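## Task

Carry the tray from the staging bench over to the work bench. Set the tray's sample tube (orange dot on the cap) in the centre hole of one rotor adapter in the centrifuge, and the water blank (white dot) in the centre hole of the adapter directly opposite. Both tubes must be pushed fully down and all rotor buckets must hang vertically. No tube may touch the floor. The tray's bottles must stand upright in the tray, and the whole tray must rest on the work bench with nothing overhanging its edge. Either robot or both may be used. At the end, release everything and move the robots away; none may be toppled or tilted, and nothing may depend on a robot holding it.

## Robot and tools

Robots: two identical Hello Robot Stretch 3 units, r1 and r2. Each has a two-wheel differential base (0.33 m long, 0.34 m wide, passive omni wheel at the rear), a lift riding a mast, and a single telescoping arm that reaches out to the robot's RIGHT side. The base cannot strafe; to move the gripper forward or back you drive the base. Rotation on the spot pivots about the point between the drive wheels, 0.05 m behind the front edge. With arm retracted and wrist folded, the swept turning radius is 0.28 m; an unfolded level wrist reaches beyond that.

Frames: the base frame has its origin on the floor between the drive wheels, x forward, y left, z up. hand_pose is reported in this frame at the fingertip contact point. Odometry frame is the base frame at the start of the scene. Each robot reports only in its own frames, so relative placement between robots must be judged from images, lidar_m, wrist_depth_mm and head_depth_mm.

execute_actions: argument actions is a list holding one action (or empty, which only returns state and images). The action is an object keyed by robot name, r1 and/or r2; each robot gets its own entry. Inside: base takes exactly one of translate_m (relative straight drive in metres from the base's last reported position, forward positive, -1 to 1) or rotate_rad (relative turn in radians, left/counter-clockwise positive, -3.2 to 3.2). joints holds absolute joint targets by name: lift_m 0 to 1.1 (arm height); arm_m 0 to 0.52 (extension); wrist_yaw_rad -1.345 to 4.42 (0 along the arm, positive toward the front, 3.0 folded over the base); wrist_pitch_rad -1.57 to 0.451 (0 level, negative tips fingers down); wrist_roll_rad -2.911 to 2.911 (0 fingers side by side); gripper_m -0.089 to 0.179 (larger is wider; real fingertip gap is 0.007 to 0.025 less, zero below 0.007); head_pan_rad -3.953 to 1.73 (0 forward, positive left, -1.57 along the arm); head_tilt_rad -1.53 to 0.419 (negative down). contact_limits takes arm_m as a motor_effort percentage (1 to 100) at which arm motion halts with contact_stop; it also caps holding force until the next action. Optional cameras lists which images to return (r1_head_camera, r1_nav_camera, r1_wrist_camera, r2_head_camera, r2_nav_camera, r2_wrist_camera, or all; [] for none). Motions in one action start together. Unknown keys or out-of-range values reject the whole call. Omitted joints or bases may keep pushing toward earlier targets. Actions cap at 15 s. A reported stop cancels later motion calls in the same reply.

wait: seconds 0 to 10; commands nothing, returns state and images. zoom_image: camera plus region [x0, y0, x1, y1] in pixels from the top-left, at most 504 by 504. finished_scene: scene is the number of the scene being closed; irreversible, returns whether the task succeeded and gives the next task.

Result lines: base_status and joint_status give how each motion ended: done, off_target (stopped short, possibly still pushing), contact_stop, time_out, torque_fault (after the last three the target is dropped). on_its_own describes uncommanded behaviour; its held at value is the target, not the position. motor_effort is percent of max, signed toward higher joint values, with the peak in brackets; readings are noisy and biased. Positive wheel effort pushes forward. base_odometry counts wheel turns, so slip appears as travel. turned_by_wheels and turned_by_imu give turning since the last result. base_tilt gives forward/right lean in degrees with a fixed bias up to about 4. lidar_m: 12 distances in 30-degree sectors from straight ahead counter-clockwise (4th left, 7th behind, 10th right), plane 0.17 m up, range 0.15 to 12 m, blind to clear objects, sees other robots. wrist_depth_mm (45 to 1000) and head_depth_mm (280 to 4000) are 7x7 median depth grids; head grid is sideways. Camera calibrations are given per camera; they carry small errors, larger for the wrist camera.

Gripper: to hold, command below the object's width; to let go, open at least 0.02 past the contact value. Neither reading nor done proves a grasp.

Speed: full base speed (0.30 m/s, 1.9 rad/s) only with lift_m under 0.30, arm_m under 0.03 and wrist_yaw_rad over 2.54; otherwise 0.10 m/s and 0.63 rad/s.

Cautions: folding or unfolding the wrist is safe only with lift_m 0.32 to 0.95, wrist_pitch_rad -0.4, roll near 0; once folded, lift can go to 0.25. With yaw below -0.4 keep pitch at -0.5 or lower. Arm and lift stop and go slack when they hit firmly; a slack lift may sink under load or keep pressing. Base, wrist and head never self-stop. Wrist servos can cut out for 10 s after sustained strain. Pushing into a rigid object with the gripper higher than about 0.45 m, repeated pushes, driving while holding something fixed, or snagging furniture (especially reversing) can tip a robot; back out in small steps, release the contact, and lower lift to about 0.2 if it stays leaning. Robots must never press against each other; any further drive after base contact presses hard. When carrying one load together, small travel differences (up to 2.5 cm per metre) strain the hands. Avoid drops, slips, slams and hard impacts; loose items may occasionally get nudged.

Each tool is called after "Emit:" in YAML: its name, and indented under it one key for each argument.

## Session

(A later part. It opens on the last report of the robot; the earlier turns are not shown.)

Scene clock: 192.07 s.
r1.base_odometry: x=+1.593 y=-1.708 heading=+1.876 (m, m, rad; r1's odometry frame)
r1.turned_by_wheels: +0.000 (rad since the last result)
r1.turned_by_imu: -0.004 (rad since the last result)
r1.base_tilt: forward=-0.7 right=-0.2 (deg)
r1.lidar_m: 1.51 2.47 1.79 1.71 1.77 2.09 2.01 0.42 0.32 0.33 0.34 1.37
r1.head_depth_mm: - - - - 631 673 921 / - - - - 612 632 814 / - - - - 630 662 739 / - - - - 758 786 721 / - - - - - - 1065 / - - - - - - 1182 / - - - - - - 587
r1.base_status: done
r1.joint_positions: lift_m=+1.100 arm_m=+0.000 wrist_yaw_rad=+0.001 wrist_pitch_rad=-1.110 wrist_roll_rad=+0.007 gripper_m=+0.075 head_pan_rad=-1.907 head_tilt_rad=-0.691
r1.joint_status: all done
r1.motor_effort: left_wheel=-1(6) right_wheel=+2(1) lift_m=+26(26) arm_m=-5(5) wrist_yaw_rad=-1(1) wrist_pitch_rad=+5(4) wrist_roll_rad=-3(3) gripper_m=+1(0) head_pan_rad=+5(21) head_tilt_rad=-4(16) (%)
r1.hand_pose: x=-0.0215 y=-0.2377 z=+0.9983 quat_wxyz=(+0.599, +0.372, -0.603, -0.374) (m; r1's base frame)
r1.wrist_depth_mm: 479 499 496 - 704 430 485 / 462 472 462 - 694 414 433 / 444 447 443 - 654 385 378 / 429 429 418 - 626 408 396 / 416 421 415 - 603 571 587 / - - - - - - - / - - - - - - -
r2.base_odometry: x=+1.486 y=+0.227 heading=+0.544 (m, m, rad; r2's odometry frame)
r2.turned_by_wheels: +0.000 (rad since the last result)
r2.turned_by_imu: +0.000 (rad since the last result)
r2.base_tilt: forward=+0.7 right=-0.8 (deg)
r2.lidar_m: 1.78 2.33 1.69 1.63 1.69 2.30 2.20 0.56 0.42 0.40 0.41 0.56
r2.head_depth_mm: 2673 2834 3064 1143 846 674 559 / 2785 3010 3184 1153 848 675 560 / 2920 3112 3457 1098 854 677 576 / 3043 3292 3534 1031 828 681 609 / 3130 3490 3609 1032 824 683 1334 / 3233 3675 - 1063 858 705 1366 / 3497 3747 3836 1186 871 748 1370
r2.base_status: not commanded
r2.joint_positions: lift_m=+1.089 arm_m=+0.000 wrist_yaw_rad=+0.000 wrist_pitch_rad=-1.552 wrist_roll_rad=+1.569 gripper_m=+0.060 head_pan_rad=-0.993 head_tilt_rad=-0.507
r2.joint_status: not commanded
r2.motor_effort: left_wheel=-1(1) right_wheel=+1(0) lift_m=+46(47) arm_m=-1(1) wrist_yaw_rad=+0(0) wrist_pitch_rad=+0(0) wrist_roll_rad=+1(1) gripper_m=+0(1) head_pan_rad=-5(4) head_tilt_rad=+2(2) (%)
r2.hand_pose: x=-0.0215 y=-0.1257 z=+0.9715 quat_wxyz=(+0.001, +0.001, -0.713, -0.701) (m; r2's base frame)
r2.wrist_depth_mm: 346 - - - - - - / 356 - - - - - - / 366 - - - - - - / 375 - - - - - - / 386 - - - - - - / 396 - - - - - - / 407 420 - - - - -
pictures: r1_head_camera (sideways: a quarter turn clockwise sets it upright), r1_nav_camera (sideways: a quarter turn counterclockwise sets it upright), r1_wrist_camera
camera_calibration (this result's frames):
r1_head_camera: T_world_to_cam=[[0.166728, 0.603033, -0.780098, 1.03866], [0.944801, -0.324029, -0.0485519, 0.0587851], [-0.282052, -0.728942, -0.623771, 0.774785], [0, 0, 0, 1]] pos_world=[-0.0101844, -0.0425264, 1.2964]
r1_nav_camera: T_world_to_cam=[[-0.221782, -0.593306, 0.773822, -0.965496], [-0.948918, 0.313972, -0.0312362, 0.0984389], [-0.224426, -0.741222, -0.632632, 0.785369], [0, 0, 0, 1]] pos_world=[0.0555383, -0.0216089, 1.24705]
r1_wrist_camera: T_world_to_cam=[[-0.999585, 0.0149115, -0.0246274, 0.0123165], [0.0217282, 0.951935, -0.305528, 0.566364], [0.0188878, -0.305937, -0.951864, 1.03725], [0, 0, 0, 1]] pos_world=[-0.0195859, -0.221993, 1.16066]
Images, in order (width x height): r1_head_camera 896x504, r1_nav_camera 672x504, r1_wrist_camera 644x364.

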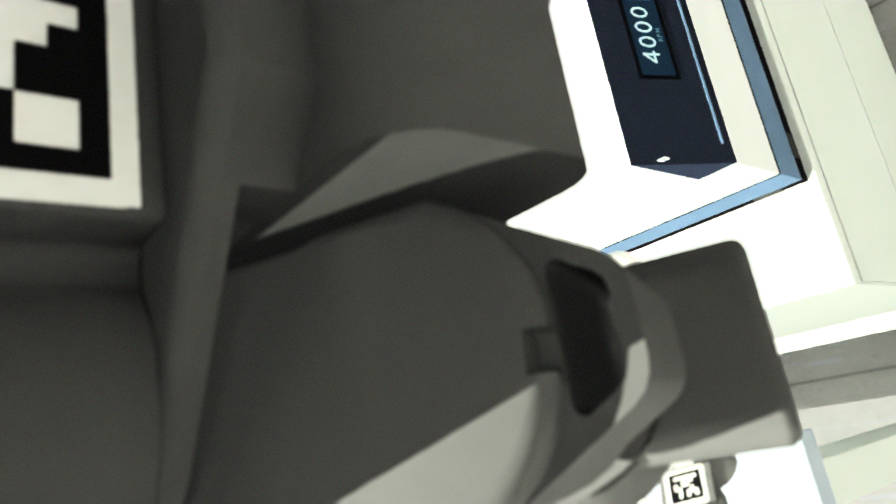

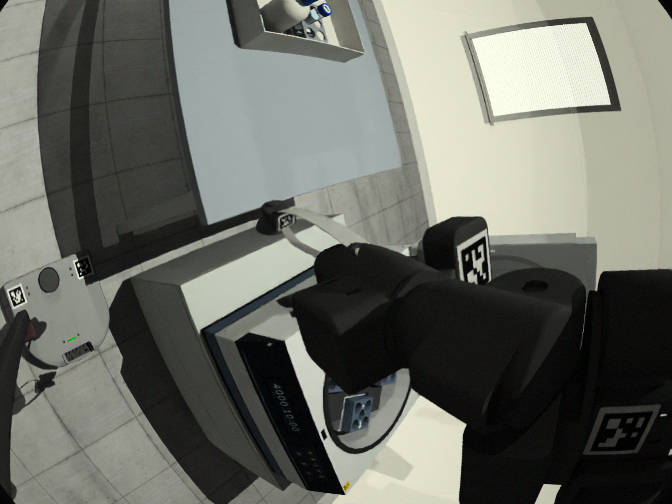

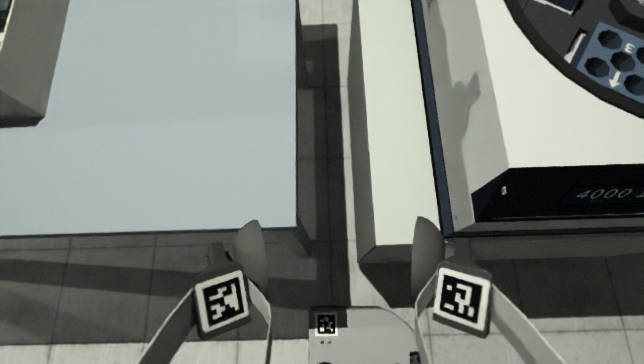

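Emit:
execute_actions:
  actions:
    - {"r1":{"base":{"translate_m":-0.4},"joints":{"wrist_pitch_rad":-1.57,"arm_m":0.48,"head_pan_rad":-1.2,"head_tilt_rad":-0.8}}}
  cameras: ["r1_wrist_camera","r1_head_camera"]

Scene clock: 198.77 s.
r1.base_odometry: x=+1.713 y=-2.089 heading=+1.876 (m, m, rad; r1's odometry frame)
r1.turned_by_wheels: +0.000 (rad since the last result)
r1.turned_by_imu: -0.001 (rad since the last result)
r1.base_tilt: forward=-0.7 right=-0.3 (deg)
r1.lidar_m: 1.91 2.46 1.78 1.71 1.76 1.67 1.61 0.43 0.31 0.30 0.31 0.42
r1.head_depth_mm: 727 818 885 772 647 538 628 / 766 844 874 776 578 561 675 / 2861 3061 878 753 577 586 745 / 2973 3088 2322 707 586 623 839 / 3102 3043 1234 1574 819 727 964 / 3224 1202 946 1730 1533 791 1127 / 3349 1187 908 799 1528 1102 1156
r1.base_status: done
r1.joint_positions: lift_m=+1.100 arm_m=+0.480 wrist_yaw_rad=+0.000 wrist_pitch_rad=-1.560 wrist_roll_rad=+0.006 gripper_m=+0.075 head_pan_rad=-1.207 head_tilt_rad=-0.790
r1.joint_status: all done
joint sent to its limit — the command would take r1.wrist_pitch_rad past its lower limit, so that joint was sent only as far as its limit.
r1.motor_effort: left_wheel=-1(5) right_wheel=+1(2) lift_m=+26(26) arm_m=+4(5) wrist_yaw_rad=+0(1) wrist_pitch_rad=-3(4) wrist_roll_rad=-2(3) gripper_m=+1(1) head_pan_rad=+5(56) head_tilt_rad=-4(13) (%)
r1.hand_pose: x=-0.0216 y=-0.6032 z=+0.9821 quat_wxyz=(+0.501, +0.496, -0.504, -0.499) (m; r1's base frame)
r1.wrist_depth_mm: - 310 340 369 364 353 303 / - 318 368 374 372 382 322 / - 328 396 384 378 379 347 / - 335 397 395 377 387 351 / - 341 402 400 398 375 339 / - 351 - 396 409 393 339 / - - 359 414 422 366 352
r2.base_odometry: x=+1.486 y=+0.227 heading=+0.544 (m, m, rad; r2's odometry frame)
r2.turned_by_wheels: +0.000 (rad since the last result)
r2.turned_by_imu: +0.000 (rad since the last result)
r2.base_tilt: forward=+0.6 right=-0.8 (deg)
r2.lidar_m: 1.78 2.33 1.69 1.63 1.69 2.30 2.20 0.56 0.41 0.40 0.41 0.56
r2.head_depth_mm: 2657 2838 3052 1145 847 675 559 / 2768 2963 3157 1148 851 676 560 / 2944 3136 3433 1100 853 678 576 / 3061 3297 3549 1021 827 680 609 / 3218 3467 3740 1026 828 682 1331 / 3416 3736 - 1062 860 704 1369 / 1783 3621 3822 1176 867 753 1377
r2.base_status: not commanded
r2.joint_positions: lift_m=+1.089 arm_m=+0.000 wrist_yaw_rad=+0.000 wrist_pitch_rad=-1.552 wrist_roll_rad=+1.569 gripper_m=+0.060 head_pan_rad=-0.993 head_tilt_rad=-0.507
r2.joint_status: not commanded
r2.motor_effort: left_wheel=-2(1) right_wheel=+1(0) lift_m=+46(46) arm_m=-1(1) wrist_yaw_rad=+0(0) wrist_pitch_rad=+0(0) wrist_roll_rad=+1(1) gripper_m=+0(0) head_pan_rad=-4(4) head_tilt_rad=+2(2) (%)
r2.hand_pose: x=-0.0215 y=-0.1257 z=+0.9715 quat_wxyz=(+0.001, +0.001, -0.713, -0.701) (m; r2's base frame)
r2.wrist_depth_mm: 348 - - - - - - / 355 - - - - - - / 367 - - - - - - / 376 - - - - - - / 388 - - - - - - / 396 - - - - - - / 407 421 - - - - -
pictures: r1_head_camera (sideways: a quarter turn clockwise sets it upright), r1_wrist_camera
camera_calibration (this result's frames):
r1_head_camera: T_world_to_cam=[[-0.287515, 0.63793, -0.71441, 0.955818], [0.92958, 0.365518, -0.0477223, 0.0577917], [0.230686, -0.677822, -0.698098, 0.868339], [0, 0, 0, 1]] pos_world=[0.0207761, -0.0422897, 1.29179]
r1_wrist_camera: T_world_to_cam=[[-0.999583, 0.0245027, -0.0152858, 0.0139035], [0.0221445, 0.990054, 0.138938, 0.495849], [0.0185381, 0.138541, -0.990183, 1.21569], [0, 0, 0, 1]] pos_world=[-0.0196192, -0.659681, 1.13508]
Images, in order (width x height): r1_head_camera 896x504, r1_wrist_camera 644x364.

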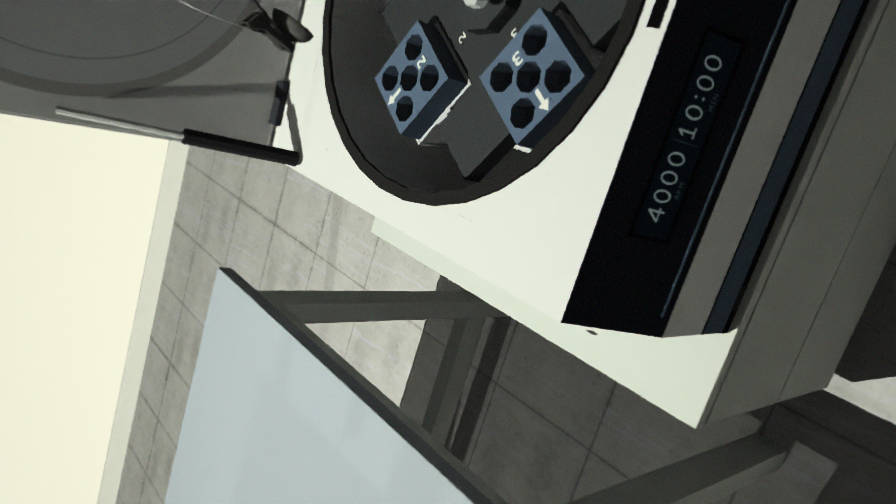

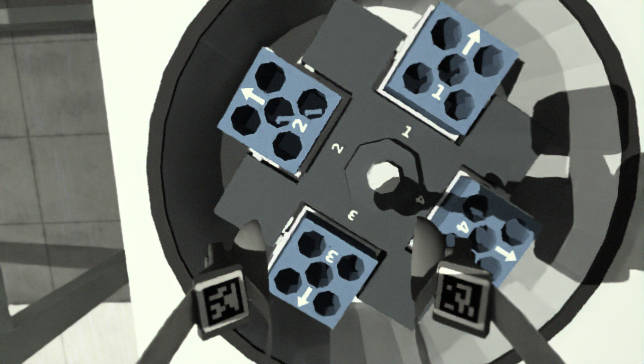

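Emit:
execute_actions:
  actions:
    - {"r1":{"base":{"translate_m":0.975},"joints":{"wrist_pitch_rad":-1.3,"arm_m":0.36,"head_pan_rad":-1.5,"head_tilt_rad":-0.8,"gripper_m":0.07}}}
  cameras: ["r1_wrist_camera","r1_head_camera"]

Scene clock: 215.63 s.
r1.base_odometry: x=+1.420 y=-1.160 heading=+1.876 (m, m, rad; r1's odometry frame)
r1.turned_by_wheels: +0.000 (rad since the last result)
r1.turned_by_imu: +0.003 (rad since the last result)
r1.base_tilt: forward=-0.7 right=-0.3 (deg)
r1.lidar_m: 2.70 2.48 1.79 1.72 1.78 2.41 1.18 0.59 0.96 0.97 1.00 0.96
r1.head_depth_mm: 2691 2962 921 581 620 570 1187 / - 2958 903 717 619 567 1175 / 2707 2918 888 730 617 565 1176 / 2759 2958 796 746 621 573 1174 / 2793 2999 924 743 624 572 1162 / 2818 3021 914 739 621 1246 1162 / 2727 2822 909 735 616 1239 1152
r1.base_status: done
r1.joint_positions: lift_m=+1.100 arm_m=+0.360 wrist_yaw_rad=+0.000 wrist_pitch_rad=-1.306 wrist_roll_rad=+0.006 gripper_m=+0.070 head_pan_rad=-1.493 head_tilt_rad=-0.790
r1.joint_status: all done
r1.motor_effort: left_wheel=-1(2) right_wheel=+1(4) lift_m=+26(26) arm_m=-5(6) wrist_yaw_rad=+1(1) wrist_pitch_rad=+2(3) wrist_roll_rad=-2(2) gripper_m=+0(33) head_pan_rad=-5(36) head_tilt_rad=-3(4) (%)
r1.hand_pose: x=-0.0216 y=-0.5492 z=+0.9850 quat_wxyz=(+0.560, +0.428, -0.563, -0.431) (m; r1's base frame)
r1.wrist_depth_mm: 412 403 307 399 400 399 389 / 403 402 396 394 389 390 390 / 401 397 352 385 328 323 386 / 391 393 338 326 350 330 378 / 396 383 377 376 377 369 367 / 383 382 - 373 372 241 368 / 373 377 368 351 335 243 199
r2.base_odometry: x=+1.486 y=+0.227 heading=+0.544 (m, m, rad; r2's odometry frame)
r2.turned_by_wheels: +0.000 (rad since the last result)
r2.turned_by_imu: +0.000 (rad since the last result)
r2.base_tilt: forward=+0.6 right=-0.9 (deg)
r2.lidar_m: 1.78 2.33 1.70 1.63 1.69 2.30 2.20 0.56 0.42 0.40 0.41 0.56
r2.head_depth_mm: 2617 2865 3060 1141 847 673 559 / 1316 2949 3110 1147 849 674 561 / 2849 3122 3360 1102 854 680 577 / 2956 937 3472 1025 827 679 608 / 3209 3505 3779 1026 824 682 1323 / 3409 3708 - 1063 858 705 1373 / 3531 3735 3896 1180 868 754 1376
r2.base_status: not commanded
r2.joint_positions: lift_m=+1.089 arm_m=+0.000 wrist_yaw_rad=+0.000 wrist_pitch_rad=-1.552 wrist_roll_rad=+1.569 gripper_m=+0.060 head_pan_rad=-0.993 head_tilt_rad=-0.507
r2.joint_status: not commanded
r2.motor_effort: left_wheel=-2(2) right_wheel=+1(1) lift_m=+46(47) arm_m=-2(2) wrist_yaw_rad=-1(1) wrist_pitch_rad=+0(0) wrist_roll_rad=+1(1) gripper_m=+1(1) head_pan_rad=-5(4) head_tilt_rad=+2(2) (%)
r2.hand_pose: x=-0.0215 y=-0.1257 z=+0.9715 quat_wxyz=(+0.001, +0.001, -0.713, -0.701) (m; r2's base frame)
r2.wrist_depth_mm: 349 - - - - - - / 357 - - - - - - / 364 - - - - - - / 373 - - - - - - / 386 - - - - - - / 397 - - - - - - / 408 416 - - - - -
pictures: r1_head_camera (sideways: a quarter turn clockwise sets it upright), r1_wrist_camera
camera_calibration (this result's frames):
r1_head_camera: T_world_to_cam=[[-0.0958337, 0.693135, -0.714409, 0.954648], [0.994943, 0.0883752, -0.0477223, 0.057393], [0.0300581, -0.71537, -0.698099, 0.869563], [0, 0, 0, 1]] pos_world=[0.00824727, -0.0447123, 1.29179]
r1_wrist_camera: T_world_to_cam=[[-0.999603, 0.019092, -0.0207316, 0.0150058], [0.021347, 0.993177, -0.114646, 0.693475], [0.0184013, -0.115043, -0.99319, 1.07475], [0, 0, 0, 1]] pos_world=[-0.0195806, -0.565387, 1.14725]
Images, in order (width x height): r1_head_camera 896x504, r1_wrist_camera 644x364.

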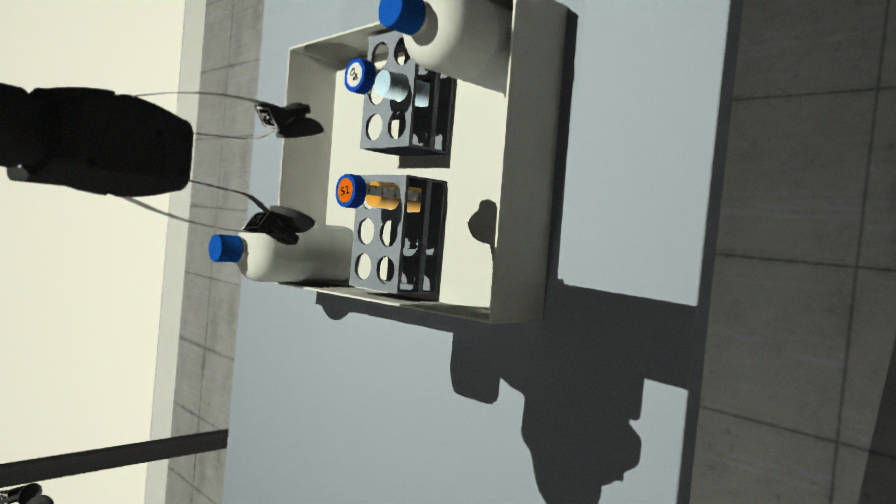

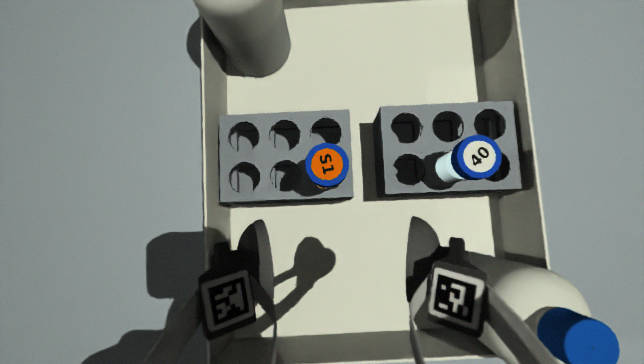

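Emit:
execute_actions:
  actions:
    - {"r1":{"joints":{"arm_m":0.424,"lift_m":1.03}}}
  cameras: ["r1_wrist_camera","r1_head_camera"]

Scene clock: 218.67 s.
r1.base_odometry: x=+1.420 y=-1.160 heading=+1.876 (m, m, rad; r1's odometry frame)
r1.turned_by_wheels: +0.000 (rad since the last result)
r1.turned_by_imu: +0.000 (rad since the last result)
r1.base_tilt: forward=-0.7 right=-0.3 (deg)
r1.lidar_m: 2.70 2.48 1.80 1.72 1.79 2.42 1.19 0.59 0.95 0.97 1.00 0.95
r1.head_depth_mm: 2794 2968 926 581 620 569 1184 / - 2961 899 720 620 568 1177 / 2710 2867 882 733 617 567 1174 / 2746 3014 784 745 620 574 1166 / 2777 3004 925 741 623 571 1165 / 2814 2982 915 739 620 1245 1161 / 2739 2809 909 736 618 1242 1156
r1.base_status: not commanded
r1.joint_positions: lift_m=+1.030 arm_m=+0.424 wrist_yaw_rad=+0.000 wrist_pitch_rad=-1.305 wrist_roll_rad=+0.006 gripper_m=+0.070 head_pan_rad=-1.493 head_tilt_rad=-0.790
r1.joint_status: all done
r1.motor_effort: left_wheel=-2(1) right_wheel=+1(1) lift_m=+21(21) arm_m=+5(4) wrist_yaw_rad=-1(0) wrist_pitch_rad=+2(3) wrist_roll_rad=-2(2) gripper_m=+1(1) head_pan_rad=-5(5) head_tilt_rad=-4(4) (%)
r1.hand_pose: x=-0.0216 y=-0.6126 z=+0.9153 quat_wxyz=(+0.560, +0.428, -0.563, -0.431) (m; r1's base frame)
r1.wrist_depth_mm: 339 338 199 326 329 315 322 / 332 329 260 328 323 320 319 / 330 324 320 319 317 315 312 / 322 320 283 306 281 253 258 / 312 315 254 251 282 222 247 / 310 310 - 302 301 298 263 / 311 305 301 299 296 294 267
r2.base_odometry: x=+1.486 y=+0.227 heading=+0.544 (m, m, rad; r2's odometry frame)
r2.turned_by_wheels: +0.000 (rad since the last result)
r2.turned_by_imu: +0.000 (rad since the last result)
r2.base_tilt: forward=+0.7 right=-0.9 (deg)
r2.lidar_m: 1.77 2.33 1.70 1.63 1.69 2.30 2.20 0.56 0.41 0.40 0.41 0.56
r2.head_depth_mm: 2630 2818 3031 1144 846 674 559 / 1324 2951 3162 1146 848 677 559 / 2858 3179 3358 1098 855 679 575 / 3018 1102 3475 990 826 681 608 / 3224 897 3731 1010 828 680 1328 / 3423 3729 - 1065 860 704 1371 / 3584 3775 3799 1184 866 754 1373
r2.base_status: not commanded
r2.joint_positions: lift_m=+1.089 arm_m=+0.000 wrist_yaw_rad=+0.000 wrist_pitch_rad=-1.552 wrist_roll_rad=+1.569 gripper_m=+0.060 head_pan_rad=-0.993 head_tilt_rad=-0.507
r2.joint_status: not commanded
r2.motor_effort: left_wheel=-1(1) right_wheel=+1(0) lift_m=+47(47) arm_m=-1(1) wrist_yaw_rad=+1(1) wrist_pitch_rad=+0(0) wrist_roll_rad=+1(1) gripper_m=+1(0) head_pan_rad=-5(4) head_tilt_rad=+2(2) (%)
r2.hand_pose: x=-0.0215 y=-0.1257 z=+0.9715 quat_wxyz=(+0.001, +0.001, -0.713, -0.701) (m; r2's base frame)
r2.wrist_depth_mm: 347 - - - - - - / 357 - - - - - - / 364 - - - - - - / 374 - - - - - - / 386 - - - - - - / 393 - - - - - - / 407 417 - - - - -
pictures: r1_head_camera (sideways: a quarter turn clockwise sets it upright), r1_wrist_camera
camera_calibration (this result's frames):
r1_head_camera: T_world_to_cam=[[-0.0958225, 0.693136, -0.714409, 0.954648], [0.994945, 0.0883591, -0.0477223, 0.057393], [0.0300465, -0.71537, -0.698099, 0.869563], [0, 0, 0, 1]] pos_world=[0.00824655, -0.0447123, 1.29179]
r1_wrist_camera: T_world_to_cam=[[-0.999603, 0.0190734, -0.0207481, 0.0147758], [0.0213465, 0.993077, -0.115512, 0.749211], [0.0184013, -0.115909, -0.993089, 0.997622], [0, 0, 0, 1]] pos_world=[-0.0195806, -0.628673, 1.07758]
Images, in order (width x height): r1_head_camera 896x504, r1_wrist_camera 644x364.

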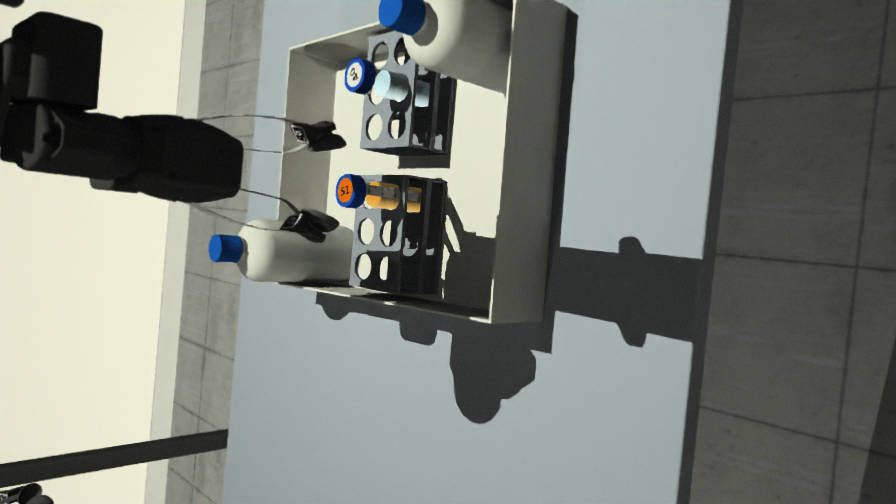

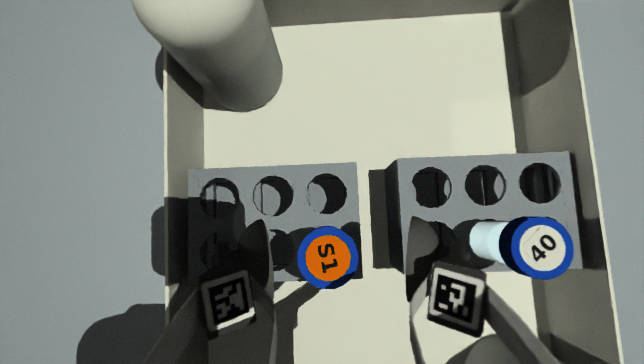

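Emit:
execute_actions:
  actions:
    - {"r1":{"base":{"translate_m":0.004},"joints":{"arm_m":0.421,"lift_m":0.99}}}
  cameras: ["r1_wrist_camera","r1_head_camera"]

Scene clock: 221.27 s.
r1.base_odometry: x=+1.419 y=-1.156 heading=+1.876 (m, m, rad; r1's odometry frame)
r1.turned_by_wheels: +0.000 (rad since the last result)
r1.turned_by_imu: +0.000 (rad since the last result)
r1.base_tilt: forward=-0.8 right=-0.3 (deg)
r1.lidar_m: 2.70 2.48 1.79 1.72 1.78 2.41 1.18 0.59 0.96 0.97 1.00 0.95
r1.head_depth_mm: - 2982 916 581 620 568 1188 / - 2991 899 729 619 569 1178 / 2744 - 886 732 617 565 1177 / 2763 2932 796 744 621 574 1168 / 2794 3000 924 744 623 569 1163 / 2818 3002 914 740 619 1246 1159 / 2724 2823 907 734 617 1240 1150
r1.base_status: done
r1.joint_positions: lift_m=+0.990 arm_m=+0.421 wrist_yaw_rad=+0.000 wrist_pitch_rad=-1.305 wrist_roll_rad=+0.006 gripper_m=+0.070 head_pan_rad=-1.493 head_tilt_rad=-0.790
r1.joint_status: all done
r1.motor_effort: left_wheel=-1(2) right_wheel=+1(5) lift_m=+21(19) arm_m=-5(5) wrist_yaw_rad=+0(1) wrist_pitch_rad=+2(2) wrist_roll_rad=-2(2) gripper_m=+1(1) head_pan_rad=-5(5) head_tilt_rad=-4(4) (%)
r1.hand_pose: x=-0.0216 y=-0.6104 z=+0.8753 quat_wxyz=(+0.560, +0.428, -0.563, -0.431) (m; r1's base frame)
r1.wrist_depth_mm: 296 292 199 284 286 288 241 / 290 286 269 283 279 277 231 / 284 285 280 279 277 277 214 / 282 278 242 243 264 212 212 / 277 275 210 211 265 208 147 / 270 268 - 150 264 259 213 / 271 269 263 262 259 255 244
r2.base_odometry: x=+1.486 y=+0.227 heading=+0.544 (m, m, rad; r2's odometry frame)
r2.turned_by_wheels: +0.000 (rad since the last result)
r2.turned_by_imu: +0.000 (rad since the last result)
r2.base_tilt: forward=+0.5 right=-0.9 (deg)
r2.lidar_m: 1.78 2.33 1.70 1.63 1.69 2.30 2.20 0.56 0.42 0.40 0.41 0.56
r2.head_depth_mm: 2639 2858 3023 1141 848 673 558 / 1317 2901 3148 1147 850 676 561 / 2876 3097 3320 1101 855 678 576 / 3048 1092 3406 979 827 681 608 / 3214 989 3680 1009 824 683 1331 / 3371 3684 - 1062 857 704 1374 / 3544 3703 3919 1179 868 755 1372
r2.base_status: not commanded
r2.joint_positions: lift_m=+1.089 arm_m=+0.000 wrist_yaw_rad=+0.000 wrist_pitch_rad=-1.552 wrist_roll_rad=+1.569 gripper_m=+0.060 head_pan_rad=-0.993 head_tilt_rad=-0.507
r2.joint_status: not commanded
r2.motor_effort: left_wheel=-1(1) right_wheel=+1(1) lift_m=+47(46) arm_m=-2(1) wrist_yaw_rad=+0(0) wrist_pitch_rad=+0(0) wrist_roll_rad=+1(1) gripper_m=+0(1) head_pan_rad=-5(4) head_tilt_rad=+3(2) (%)
r2.hand_pose: x=-0.0215 y=-0.1257 z=+0.9715 quat_wxyz=(+0.001, +0.001, -0.713, -0.701) (m; r2's base frame)
r2.wrist_depth_mm: 346 - - - - - - / 357 - - - - - - / 365 - - - - - - / 372 - - - - - - / 383 - - - - - - / 396 - - - - - - / 406 420 - - - - -
pictures: r1_head_camera (sideways: a quarter turn clockwise sets it upright), r1_wrist_camera
camera_calibration (this result's frames):
r1_head_camera: T_world_to_cam=[[-0.0958225, 0.693136, -0.714409, 0.954648], [0.994945, 0.0883591, -0.0477223, 0.057393], [0.0300465, -0.71537, -0.698099, 0.869564], [0, 0, 0, 1]] pos_world=[0.00824655, -0.0447123, 1.29179]
r1_wrist_camera: T_world_to_cam=[[-0.999603, 0.0190733, -0.0207482, 0.0139037], [0.0213465, 0.993077, -0.115513, 0.742397], [0.0184013, -0.11591, -0.993089, 0.95815], [0, 0, 0, 1]] pos_world=[-0.0195806, -0.626463, 1.03757]
Images, in order (width x height): r1_head_camera 896x504, r1_wrist_camera 644x364.

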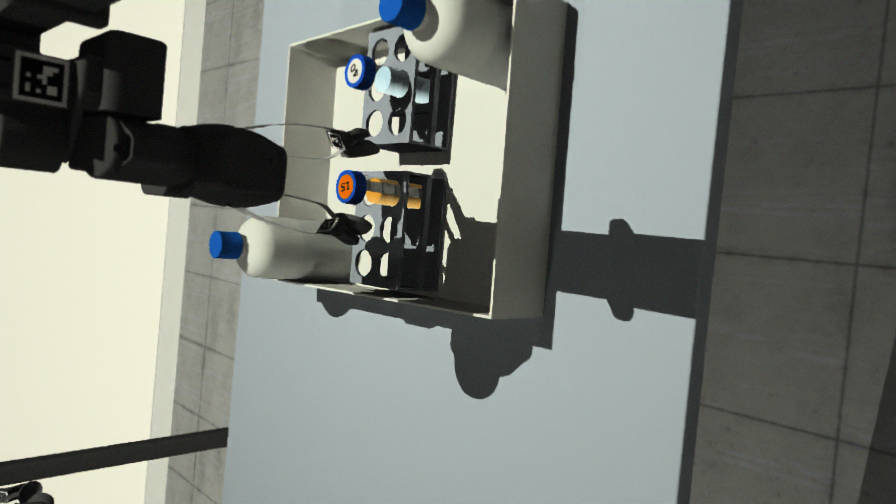

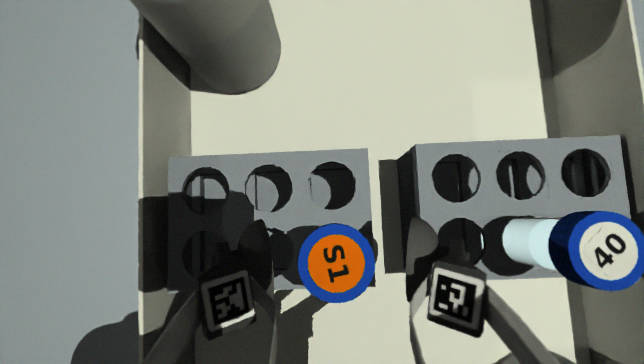

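Emit:
execute_actions:
  actions:
    - {"r1":{"joints":{"gripper_m":-0.01}}}
  cameras: ["r1_wrist_camera"]

Emit:
execute_actions:
  actions:
    - {"r1":{"joints":{"lift_m":1.1}}}
  cameras: ["r1_wrist_camera","r1_head_camera"]

Scene clock: 223.70 s.
r1.base_odometry: x=+1.419 y=-1.156 heading=+1.876 (m, m, rad; r1's odometry frame)
r1.turned_by_wheels: +0.000 (rad since the last result)
r1.turned_by_imu: +0.000 (rad since the last result)
r1.base_tilt: forward=-0.7 right=-0.3 (deg)
r1.lidar_m: 2.70 2.48 1.79 1.72 1.78 2.42 1.18 0.59 0.96 0.97 1.00 0.95
r1.head_depth_mm: - 2991 915 580 620 570 1184 / - 3004 901 727 620 568 1178 / 2727 - 890 732 618 566 1175 / 2755 2973 799 744 621 573 1167 / 2797 3005 924 745 623 571 1164 / 2799 3018 916 738 620 1247 1157 / 2745 2840 906 733 616 1236 1153
r1.base_status: not commanded
r1.joint_positions: lift_m=+0.990 arm_m=+0.421 wrist_yaw_rad=+0.000 wrist_pitch_rad=-1.305 wrist_roll_rad=+0.006 gripper_m=-0.009 head_pan_rad=-1.493 head_tilt_rad=-0.790
r1.joint_status: all done
r1.motor_effort: left_wheel=-1(1) right_wheel=+1(1) lift_m=+21(21) arm_m=-6(5) wrist_yaw_rad=+0(0) wrist_pitch_rad=+3(2) wrist_roll_rad=-2(2) gripper_m=-14(91) head_pan_rad=-5(5) head_tilt_rad=-4(4) (%)
r1.hand_pose: x=-0.0216 y=-0.6104 z=+0.8753 quat_wxyz=(+0.560, +0.428, -0.563, -0.431) (m; r1's base frame)
r1.wrist_depth_mm: 293 294 200 287 286 284 243 / 293 287 267 283 280 282 233 / 286 283 277 277 276 274 216 / 286 279 243 243 264 214 208 / 276 275 213 178 260 207 148 / 273 270 240 145 207 259 212 / 269 265 263 261 263 256 246
r2.base_odometry: x=+1.486 y=+0.227 heading=+0.544 (m, m, rad; r2's odometry frame)
r2.turned_by_wheels: +0.000 (rad since the last result)
r2.turned_by_imu: +0.000 (rad since the last result)
r2.base_tilt: forward=+0.7 right=-1.0 (deg)
r2.lidar_m: 1.77 2.33 1.69 1.63 1.69 2.30 2.20 0.56 0.42 0.40 0.41 0.56
r2.head_depth_mm: 2630 2826 3008 1143 847 675 558 / 1321 2899 3156 1144 852 678 560 / 2852 3080 3462 1092 855 680 577 / 3058 1087 3429 987 830 681 610 / 3205 996 3689 1007 825 682 1339 / 3435 3766 - 1061 856 703 1358 / 3550 3749 3869 1176 867 751 1370
r2.base_status: not commanded
r2.joint_positions: lift_m=+1.089 arm_m=+0.000 wrist_yaw_rad=+0.000 wrist_pitch_rad=-1.552 wrist_roll_rad=+1.569 gripper_m=+0.060 head_pan_rad=-0.993 head_tilt_rad=-0.507
r2.joint_status: not commanded
r2.motor_effort: left_wheel=-1(1) right_wheel=+1(0) lift_m=+47(47) arm_m=-2(1) wrist_yaw_rad=+0(0) wrist_pitch_rad=+0(0) wrist_roll_rad=+1(1) gripper_m=+1(0) head_pan_rad=-5(4) head_tilt_rad=+2(2) (%)
r2.hand_pose: x=-0.0215 y=-0.1257 z=+0.9715 quat_wxyz=(+0.001, +0.001, -0.713, -0.701) (m; r2's base frame)
r2.wrist_depth_mm: 347 - - - - - - / 356 - - - - - - / 365 - - - - - - / 375 - - - - - - / 384 - - - - - - / 393 - - - - - - / 410 417 - - - - -
pictures: r1_wrist_camera
camera_calibration (this result's frames):
r1_wrist_camera: T_world_to_cam=[[-0.999603, 0.0190727, -0.0207481, 0.0139033], [0.0213459, 0.993077, -0.115513, 0.742397], [0.0184013, -0.11591, -0.993089, 0.95815], [0, 0, 0, 1]] pos_world=[-0.0195806, -0.626463, 1.03757]
Images, in order (width x height): r1_wrist_camera 644x364.

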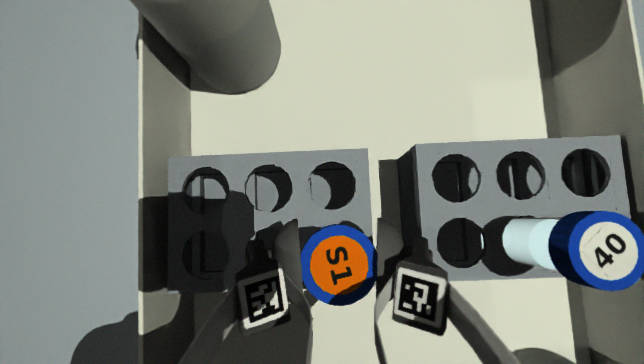

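Scene clock: 225.53 s.
r1.base_odometry: x=+1.419 y=-1.156 heading=+1.876 (m, m, rad; r1's odometry frame)
r1.turned_by_wheels: +0.000 (rad since the last result)
r1.turned_by_imu: +0.000 (rad since the last result)
r1.base_tilt: forward=-0.8 right=-0.3 (deg)
r1.lidar_m: 2.70 2.47 1.79 1.72 1.78 2.41 1.19 0.59 0.96 0.97 1.00 0.95
r1.head_depth_mm: 2707 2967 915 580 619 569 1191 / 2699 2979 901 729 620 568 1178 / 2730 3013 868 734 617 567 1181 / 2744 2993 797 743 621 574 1170 / 2780 3000 923 745 622 571 1162 / 2808 2984 914 741 620 1252 1158 / 2705 2807 907 736 617 1245 1156
r1.base_status: not commanded
r1.joint_positions: lift_m=+1.100 arm_m=+0.421 wrist_yaw_rad=+0.000 wrist_pitch_rad=-1.305 wrist_roll_rad=+0.006 gripper_m=-0.009 head_pan_rad=-1.493 head_tilt_rad=-0.790
r1.joint_status: all done
r1.motor_effort: left_wheel=-2(2) right_wheel=+0(1) lift_m=+26(27) arm_m=-5(5) wrist_yaw_rad=+0(1) wrist_pitch_rad=+2(2) wrist_roll_rad=-2(2) gripper_m=-14(14) head_pan_rad=-4(5) head_tilt_rad=-4(3) (%)
r1.hand_pose: x=-0.0216 y=-0.6104 z=+0.9850 quat_wxyz=(+0.560, +0.428, -0.563, -0.431) (m; r1's base frame)
r1.wrist_depth_mm: 416 415 252 376 370 375 399 / 409 403 268 393 398 389 389 / 399 398 389 385 382 383 382 / 399 392 386 373 375 319 378 / 383 387 331 231 320 301 371 / 384 378 375 146 363 359 370 / 375 374 369 364 363 300 357
r2.base_odometry: x=+1.486 y=+0.227 heading=+0.544 (m, m, rad; r2's odometry frame)
r2.turned_by_wheels: +0.000 (rad since the last result)
r2.turned_by_imu: +0.000 (rad since the last result)
r2.base_tilt: forward=+0.8 right=-0.9 (deg)
r2.lidar_m: 1.77 2.33 1.69 1.63 1.69 2.30 2.20 0.56 0.42 0.40 0.41 0.56
r2.head_depth_mm: 2639 2843 3081 1135 847 672 559 / 1325 2901 3145 1144 852 679 559 / 2822 3164 3362 1099 860 678 576 / 3022 925 3541 1030 829 679 607 / 3108 3474 3654 1010 824 683 1335 / 3431 3743 - 1060 858 704 1375 / 3550 3763 3806 1177 872 753 1368
r2.base_status: not commanded
r2.joint_positions: lift_m=+1.089 arm_m=+0.000 wrist_yaw_rad=+0.000 wrist_pitch_rad=-1.552 wrist_roll_rad=+1.569 gripper_m=+0.060 head_pan_rad=-0.993 head_tilt_rad=-0.507
r2.joint_status: not commanded
r2.motor_effort: left_wheel=-1(1) right_wheel=+0(1) lift_m=+47(46) arm_m=-2(1) wrist_yaw_rad=+0(0) wrist_pitch_rad=+0(0) wrist_roll_rad=+1(1) gripper_m=+0(0) head_pan_rad=-4(3) head_tilt_rad=+2(3) (%)
r2.hand_pose: x=-0.0215 y=-0.1257 z=+0.9715 quat_wxyz=(+0.001, +0.001, -0.713, -0.701) (m; r2's base frame)
r2.wrist_depth_mm: 346 - - - - - - / 357 - - - - - - / 365 - - - - - - / 374 - - - - - - / 385 - - - - - - / 392 - - - - - - / 409 420 - - - - -
pictures: r1_head_camera (sideways: a quarter turn clockwise sets it upright), r1_wrist_camera
camera_calibration (this result's frames):
r1_head_camera: T_world_to_cam=[[-0.0958223, 0.693136, -0.714409, 0.954648], [0.994945, 0.0883588, -0.0477223, 0.057393], [0.0300463, -0.71537, -0.698099, 0.869563], [0, 0, 0, 1]] pos_world=[0.00824654, -0.0447123, 1.29179]
r1_wrist_camera: T_world_to_cam=[[-0.999603, 0.0190729, -0.0207482, 0.0161798], [0.021346, 0.993077, -0.115513, 0.75507], [0.0184014, -0.11591, -0.993089, 1.0671], [0, 0, 0, 1]] pos_world=[-0.0195806, -0.626463, 1.14729]
Images, in order (width x height): r1_head_camera 896x504, r1_wrist_camera 644x364.

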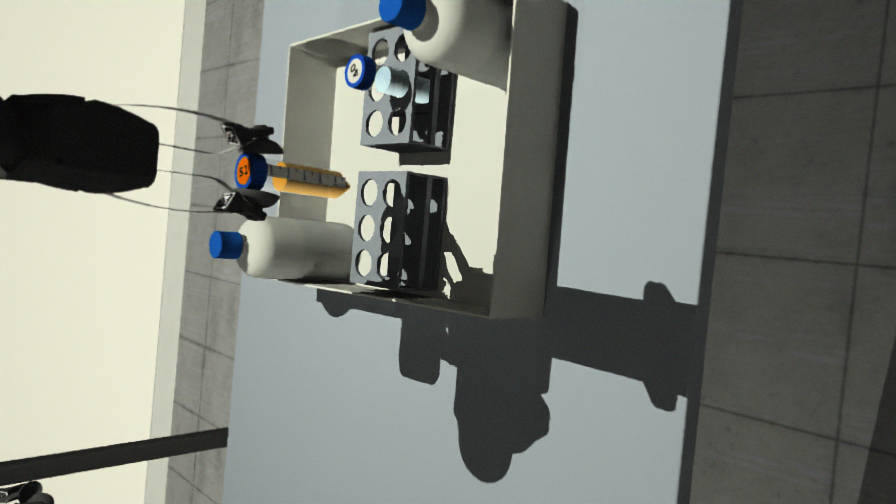

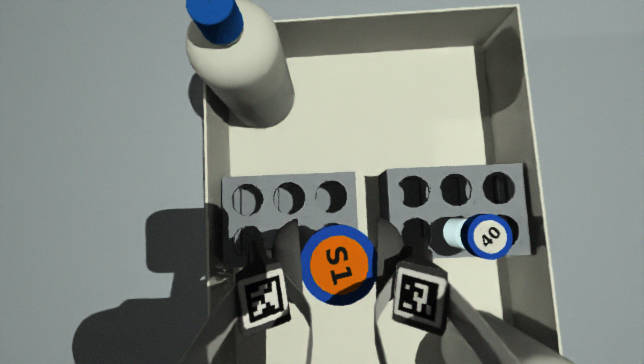

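Emit:
execute_actions:
  actions:
    - {"r1":{"joints":{"arm_m":0.2}}}
  cameras: []

Emit:
execute_actions:
  actions:
    - {"r1":{"base":{"translate_m":-0.926},"joints":{"head_pan_rad":-1.4}},"r2":{"base":{"translate_m":0.8},"joints":{"head_pan_rad":-0.75,"head_tilt_rad":-0.4}}}
  cameras: ["r1_wrist_camera","r1_head_camera","r2_head_camera"]

Scene clock: 230.07 s.
r1.base_odometry: x=+1.419 y=-1.156 heading=+1.876 (m, m, rad; r1's odometry frame)
r1.turned_by_wheels: +0.000 (rad since the last result)
r1.turned_by_imu: +0.000 (rad since the last result)
r1.base_tilt: forward=-0.8 right=-0.2 (deg)
r1.lidar_m: 2.70 2.48 1.79 1.72 1.78 2.42 1.18 0.59 0.96 0.97 1.01 0.95
r1.head_depth_mm: - 2939 915 581 619 570 1185 / - - 882 718 620 568 1181 / 2705 - 878 483 618 566 1174 / 2746 2959 799 727 620 573 1168 / 2772 3004 924 742 623 571 1165 / 2786 3008 915 739 621 1249 1157 / 2738 2823 908 734 616 1241 1158
r1.base_status: not commanded
r1.joint_positions: lift_m=+1.100 arm_m=+0.200 wrist_yaw_rad=+0.000 wrist_pitch_rad=-1.305 wrist_roll_rad=+0.005 gripper_m=-0.009 head_pan_rad=-1.493 head_tilt_rad=-0.790
r1.joint_status: all done
r1.motor_effort: left_wheel=-1(0) right_wheel=+2(1) lift_m=+26(26) arm_m=-5(5) wrist_yaw_rad=+0(0) wrist_pitch_rad=+3(3) wrist_roll_rad=-2(2) gripper_m=-15(14) head_pan_rad=-5(4) head_tilt_rad=-4(3) (%)
r1.hand_pose: x=-0.0216 y=-0.3894 z=+0.9850 quat_wxyz=(+0.561, +0.428, -0.563, -0.431) (m; r1's base frame)
r1.wrist_depth_mm: 419 410 348 372 367 362 397 / 406 404 396 397 398 254 386 / 397 393 392 391 391 252 391 / 393 394 388 387 386 378 380 / 387 383 385 263 377 375 375 / 383 377 380 145 370 376 370 / - - - 377 - - -
r2.base_odometry: x=+1.486 y=+0.227 heading=+0.544 (m, m, rad; r2's odometry frame)
r2.turned_by_wheels: +0.000 (rad since the last result)
r2.turned_by_imu: +0.000 (rad since the last result)
r2.base_tilt: forward=+0.6 right=-0.9 (deg)
r2.lidar_m: 1.77 2.33 1.70 1.63 1.69 2.31 2.20 0.56 0.42 0.40 0.41 0.56
r2.head_depth_mm: 2631 2830 3086 1144 846 673 558 / 1318 2955 3154 1145 850 676 561 / 1387 3013 3385 1100 850 676 577 / 2988 3297 3549 1144 830 680 608 / 3192 3493 3763 1031 824 684 1334 / 3427 3685 - 1058 861 707 1370 / 3544 3775 3796 1178 865 754 1373
r2.base_status: not commanded
r2.joint_positions: lift_m=+1.089 arm_m=+0.000 wrist_yaw_rad=+0.000 wrist_pitch_rad=-1.552 wrist_roll_rad=+1.569 gripper_m=+0.060 head_pan_rad=-0.993 head_tilt_rad=-0.507
r2.joint_status: not commanded
r2.motor_effort: left_wheel=-1(2) right_wheel=+1(0) lift_m=+47(46) arm_m=-1(1) wrist_yaw_rad=-1(0) wrist_pitch_rad=+0(0) wrist_roll_rad=+1(1) gripper_m=+0(1) head_pan_rad=-4(5) head_tilt_rad=+2(2) (%)
r2.hand_pose: x=-0.0215 y=-0.1257 z=+0.9715 quat_wxyz=(+0.001, +0.001, -0.713, -0.701) (m; r2's base frame)
r2.wrist_depth_mm: 348 - - - - - - / 357 - - - - - - / 366 - - - - - - / 377 - - - - - - / 386 - - - - - - / 397 - - - - - - / 405 421 - - - - -
pictures: none
No camera images: the call's "cameras" was empty. Leave "cameras" out to get every camera's image.

Scene clock: 240.27 s.
r1.base_odometry: x=+1.697 y=-2.039 heading=+1.876 (m, m, rad; r1's odometry frame)
r1.turned_by_wheels: +0.000 (rad since the last result)
r1.turned_by_imu: -0.003 (rad since the last result)
r1.base_tilt: forward=-0.8 right=-0.3 (deg)
r1.lidar_m: 1.86 2.47 1.78 1.71 1.77 1.73 1.66 0.44 0.31 0.30 0.31 0.52
r1.head_depth_mm: - - 901 759 660 566 699 / 730 - 917 696 577 576 730 / 753 858 893 758 576 589 770 / 2748 2787 883 704 574 601 818 / 2843 3030 2293 1046 581 622 869 / 2922 3002 1254 1577 1468 752 923 / 2850 2857 937 1673 1520 1304 1131
r1.base_status: done
r1.joint_positions: lift_m=+1.100 arm_m=+0.200 wrist_yaw_rad=+0.000 wrist_pitch_rad=-1.305 wrist_roll_rad=+0.005 gripper_m=-0.009 head_pan_rad=-1.407 head_tilt_rad=-0.790
r1.joint_status: all done
r1.motor_effort: left_wheel=-1(4) right_wheel=+0(2) lift_m=+26(26) arm_m=-6(5) wrist_yaw_rad=+0(1) wrist_pitch_rad=+3(2) wrist_roll_rad=-2(2) gripper_m=-15(15) head_pan_rad=+5(20) head_tilt_rad=-3(4) (%)
r1.hand_pose: x=-0.0216 y=-0.3894 z=+0.9850 quat_wxyz=(+0.561, +0.428, -0.563, -0.431) (m; r1's base frame)
r1.wrist_depth_mm: - - 383 417 401 421 412 / - - 361 421 408 402 387 / - - 351 422 406 390 378 / - - 349 465 410 438 336 / - 786 337 240 334 331 327 / - - 345 145 - 392 420 / - - - - - - -
r2.base_odometry: x=+2.171 y=+0.641 heading=+0.544 (m, m, rad; r2's odometry frame)
r2.turned_by_wheels: +0.000 (rad since the last result)
r2.turned_by_imu: +0.001 (rad since the last result)
r2.base_tilt: forward=+0.7 right=-1.0 (deg)
r2.lidar_m: 2.26 2.34 1.70 1.64 1.70 2.31 2.98 0.57 0.41 0.39 0.41 0.66
r2.head_depth_mm: 2916 3008 3252 3179 1190 1072 604 / 3134 1198 3501 3411 1019 1014 872 / 3184 3433 3673 1355 908 930 852 / 2786 621 657 701 750 839 873 / 2489 597 632 679 733 930 972 / 2337 662 708 766 851 1050 1156 / 2170 747 803 884 1122 1216 1393
r2.base_status: done
r2.joint_positions: lift_m=+1.089 arm_m=+0.000 wrist_yaw_rad=+0.000 wrist_pitch_rad=-1.552 wrist_roll_rad=+1.569 gripper_m=+0.060 head_pan_rad=-0.757 head_tilt_rad=-0.409
r2.joint_status: all done
r2.motor_effort: left_wheel=-2(4) right_wheel=+0(5) lift_m=+46(47) arm_m=-1(2) wrist_yaw_rad=+0(0) wrist_pitch_rad=+0(0) wrist_roll_rad=+1(1) gripper_m=+0(0) head_pan_rad=+5(31) head_tilt_rad=+2(10) (%)
r2.hand_pose: x=-0.0215 y=-0.1257 z=+0.9715 quat_wxyz=(+0.001, +0.001, -0.713, -0.701) (m; r2's base frame)
r2.wrist_depth_mm: 347 - - - - - - / 356 - - - - - - / 369 - - - - - - / 373 - - - - - - / 387 724 - - - - - / 394 497 - - - - - / 403 412 - - - - -
pictures: r1_head_camera (sideways: a quarter turn clockwise sets it upright), r1_wrist_camera, r2_head_camera (sideways: a quarter turn clockwise sets it upright)
camera_calibration (this result's frames):
r1_head_camera: T_world_to_cam=[[-0.154923, 0.682364, -0.714408, 0.955007], [0.983699, 0.173375, -0.0477222, 0.0574616], [0.0912964, -0.710156, -0.6981, 0.869191], [0, 0, 0, 1]] pos_world=[0.0120738, -0.0443634, 1.29179]
r1_wrist_camera: T_world_to_cam=[[-0.999624, 0.0181335, -0.0205709, 0.0114365], [0.0203922, 0.993096, -0.115516, 0.535596], [0.0183342, -0.115892, -0.993093, 1.09273], [0, 0, 0, 1]] pos_world=[-0.019524, -0.405467, 1.14728]
r2_head_camera: T_world_to_cam=[[-0.248598, 0.274384, -0.928931, 1.22384], [0.709524, 0.704447, 0.0181955, -0.0260637], [0.659375, -0.654575, -0.369806, 0.430134], [0, 0, 0, 1]] pos_world=[0.0391183, -0.035887, 1.29641]
Images, in order (width x height): r1_head_camera 896x504, r1_wrist_camera 644x364, r2_head_camera 896x504.

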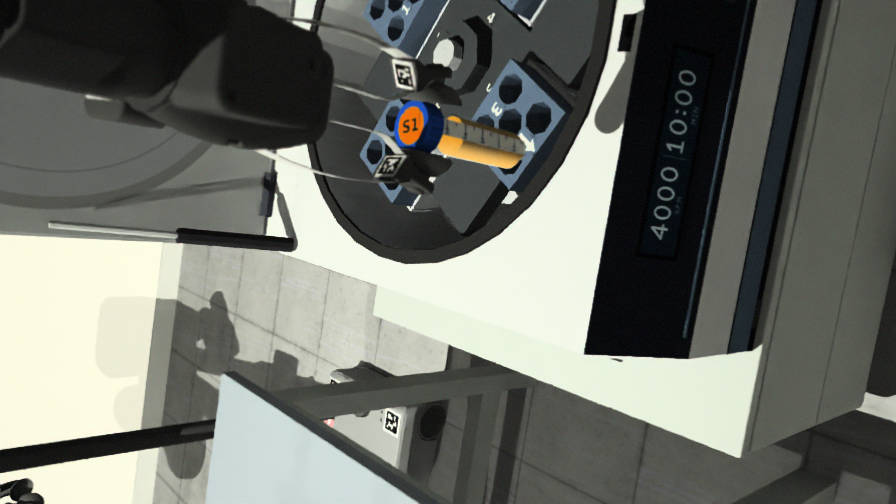

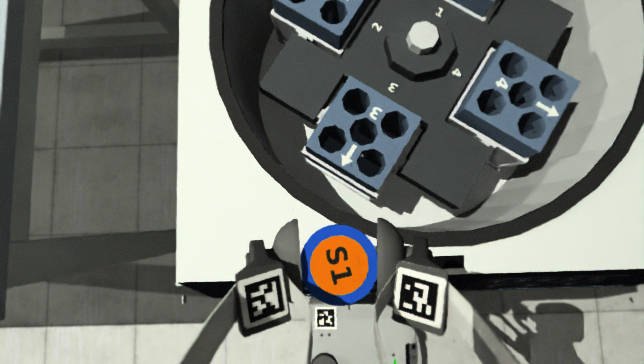

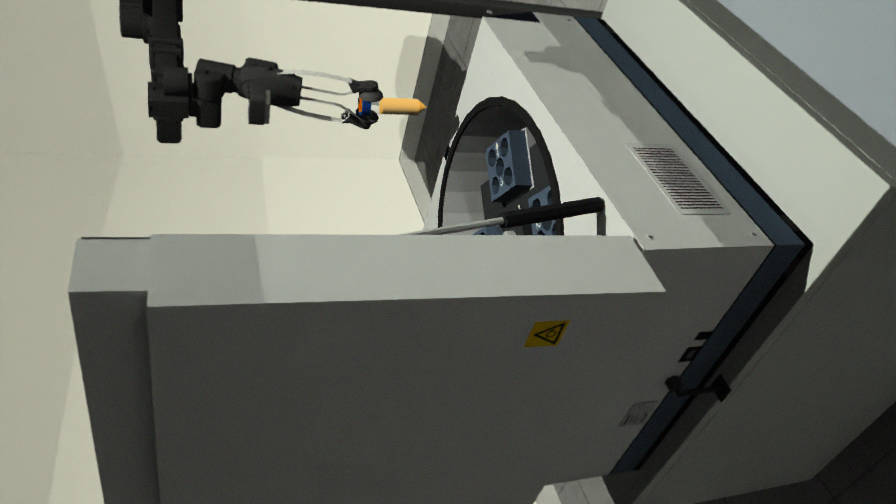

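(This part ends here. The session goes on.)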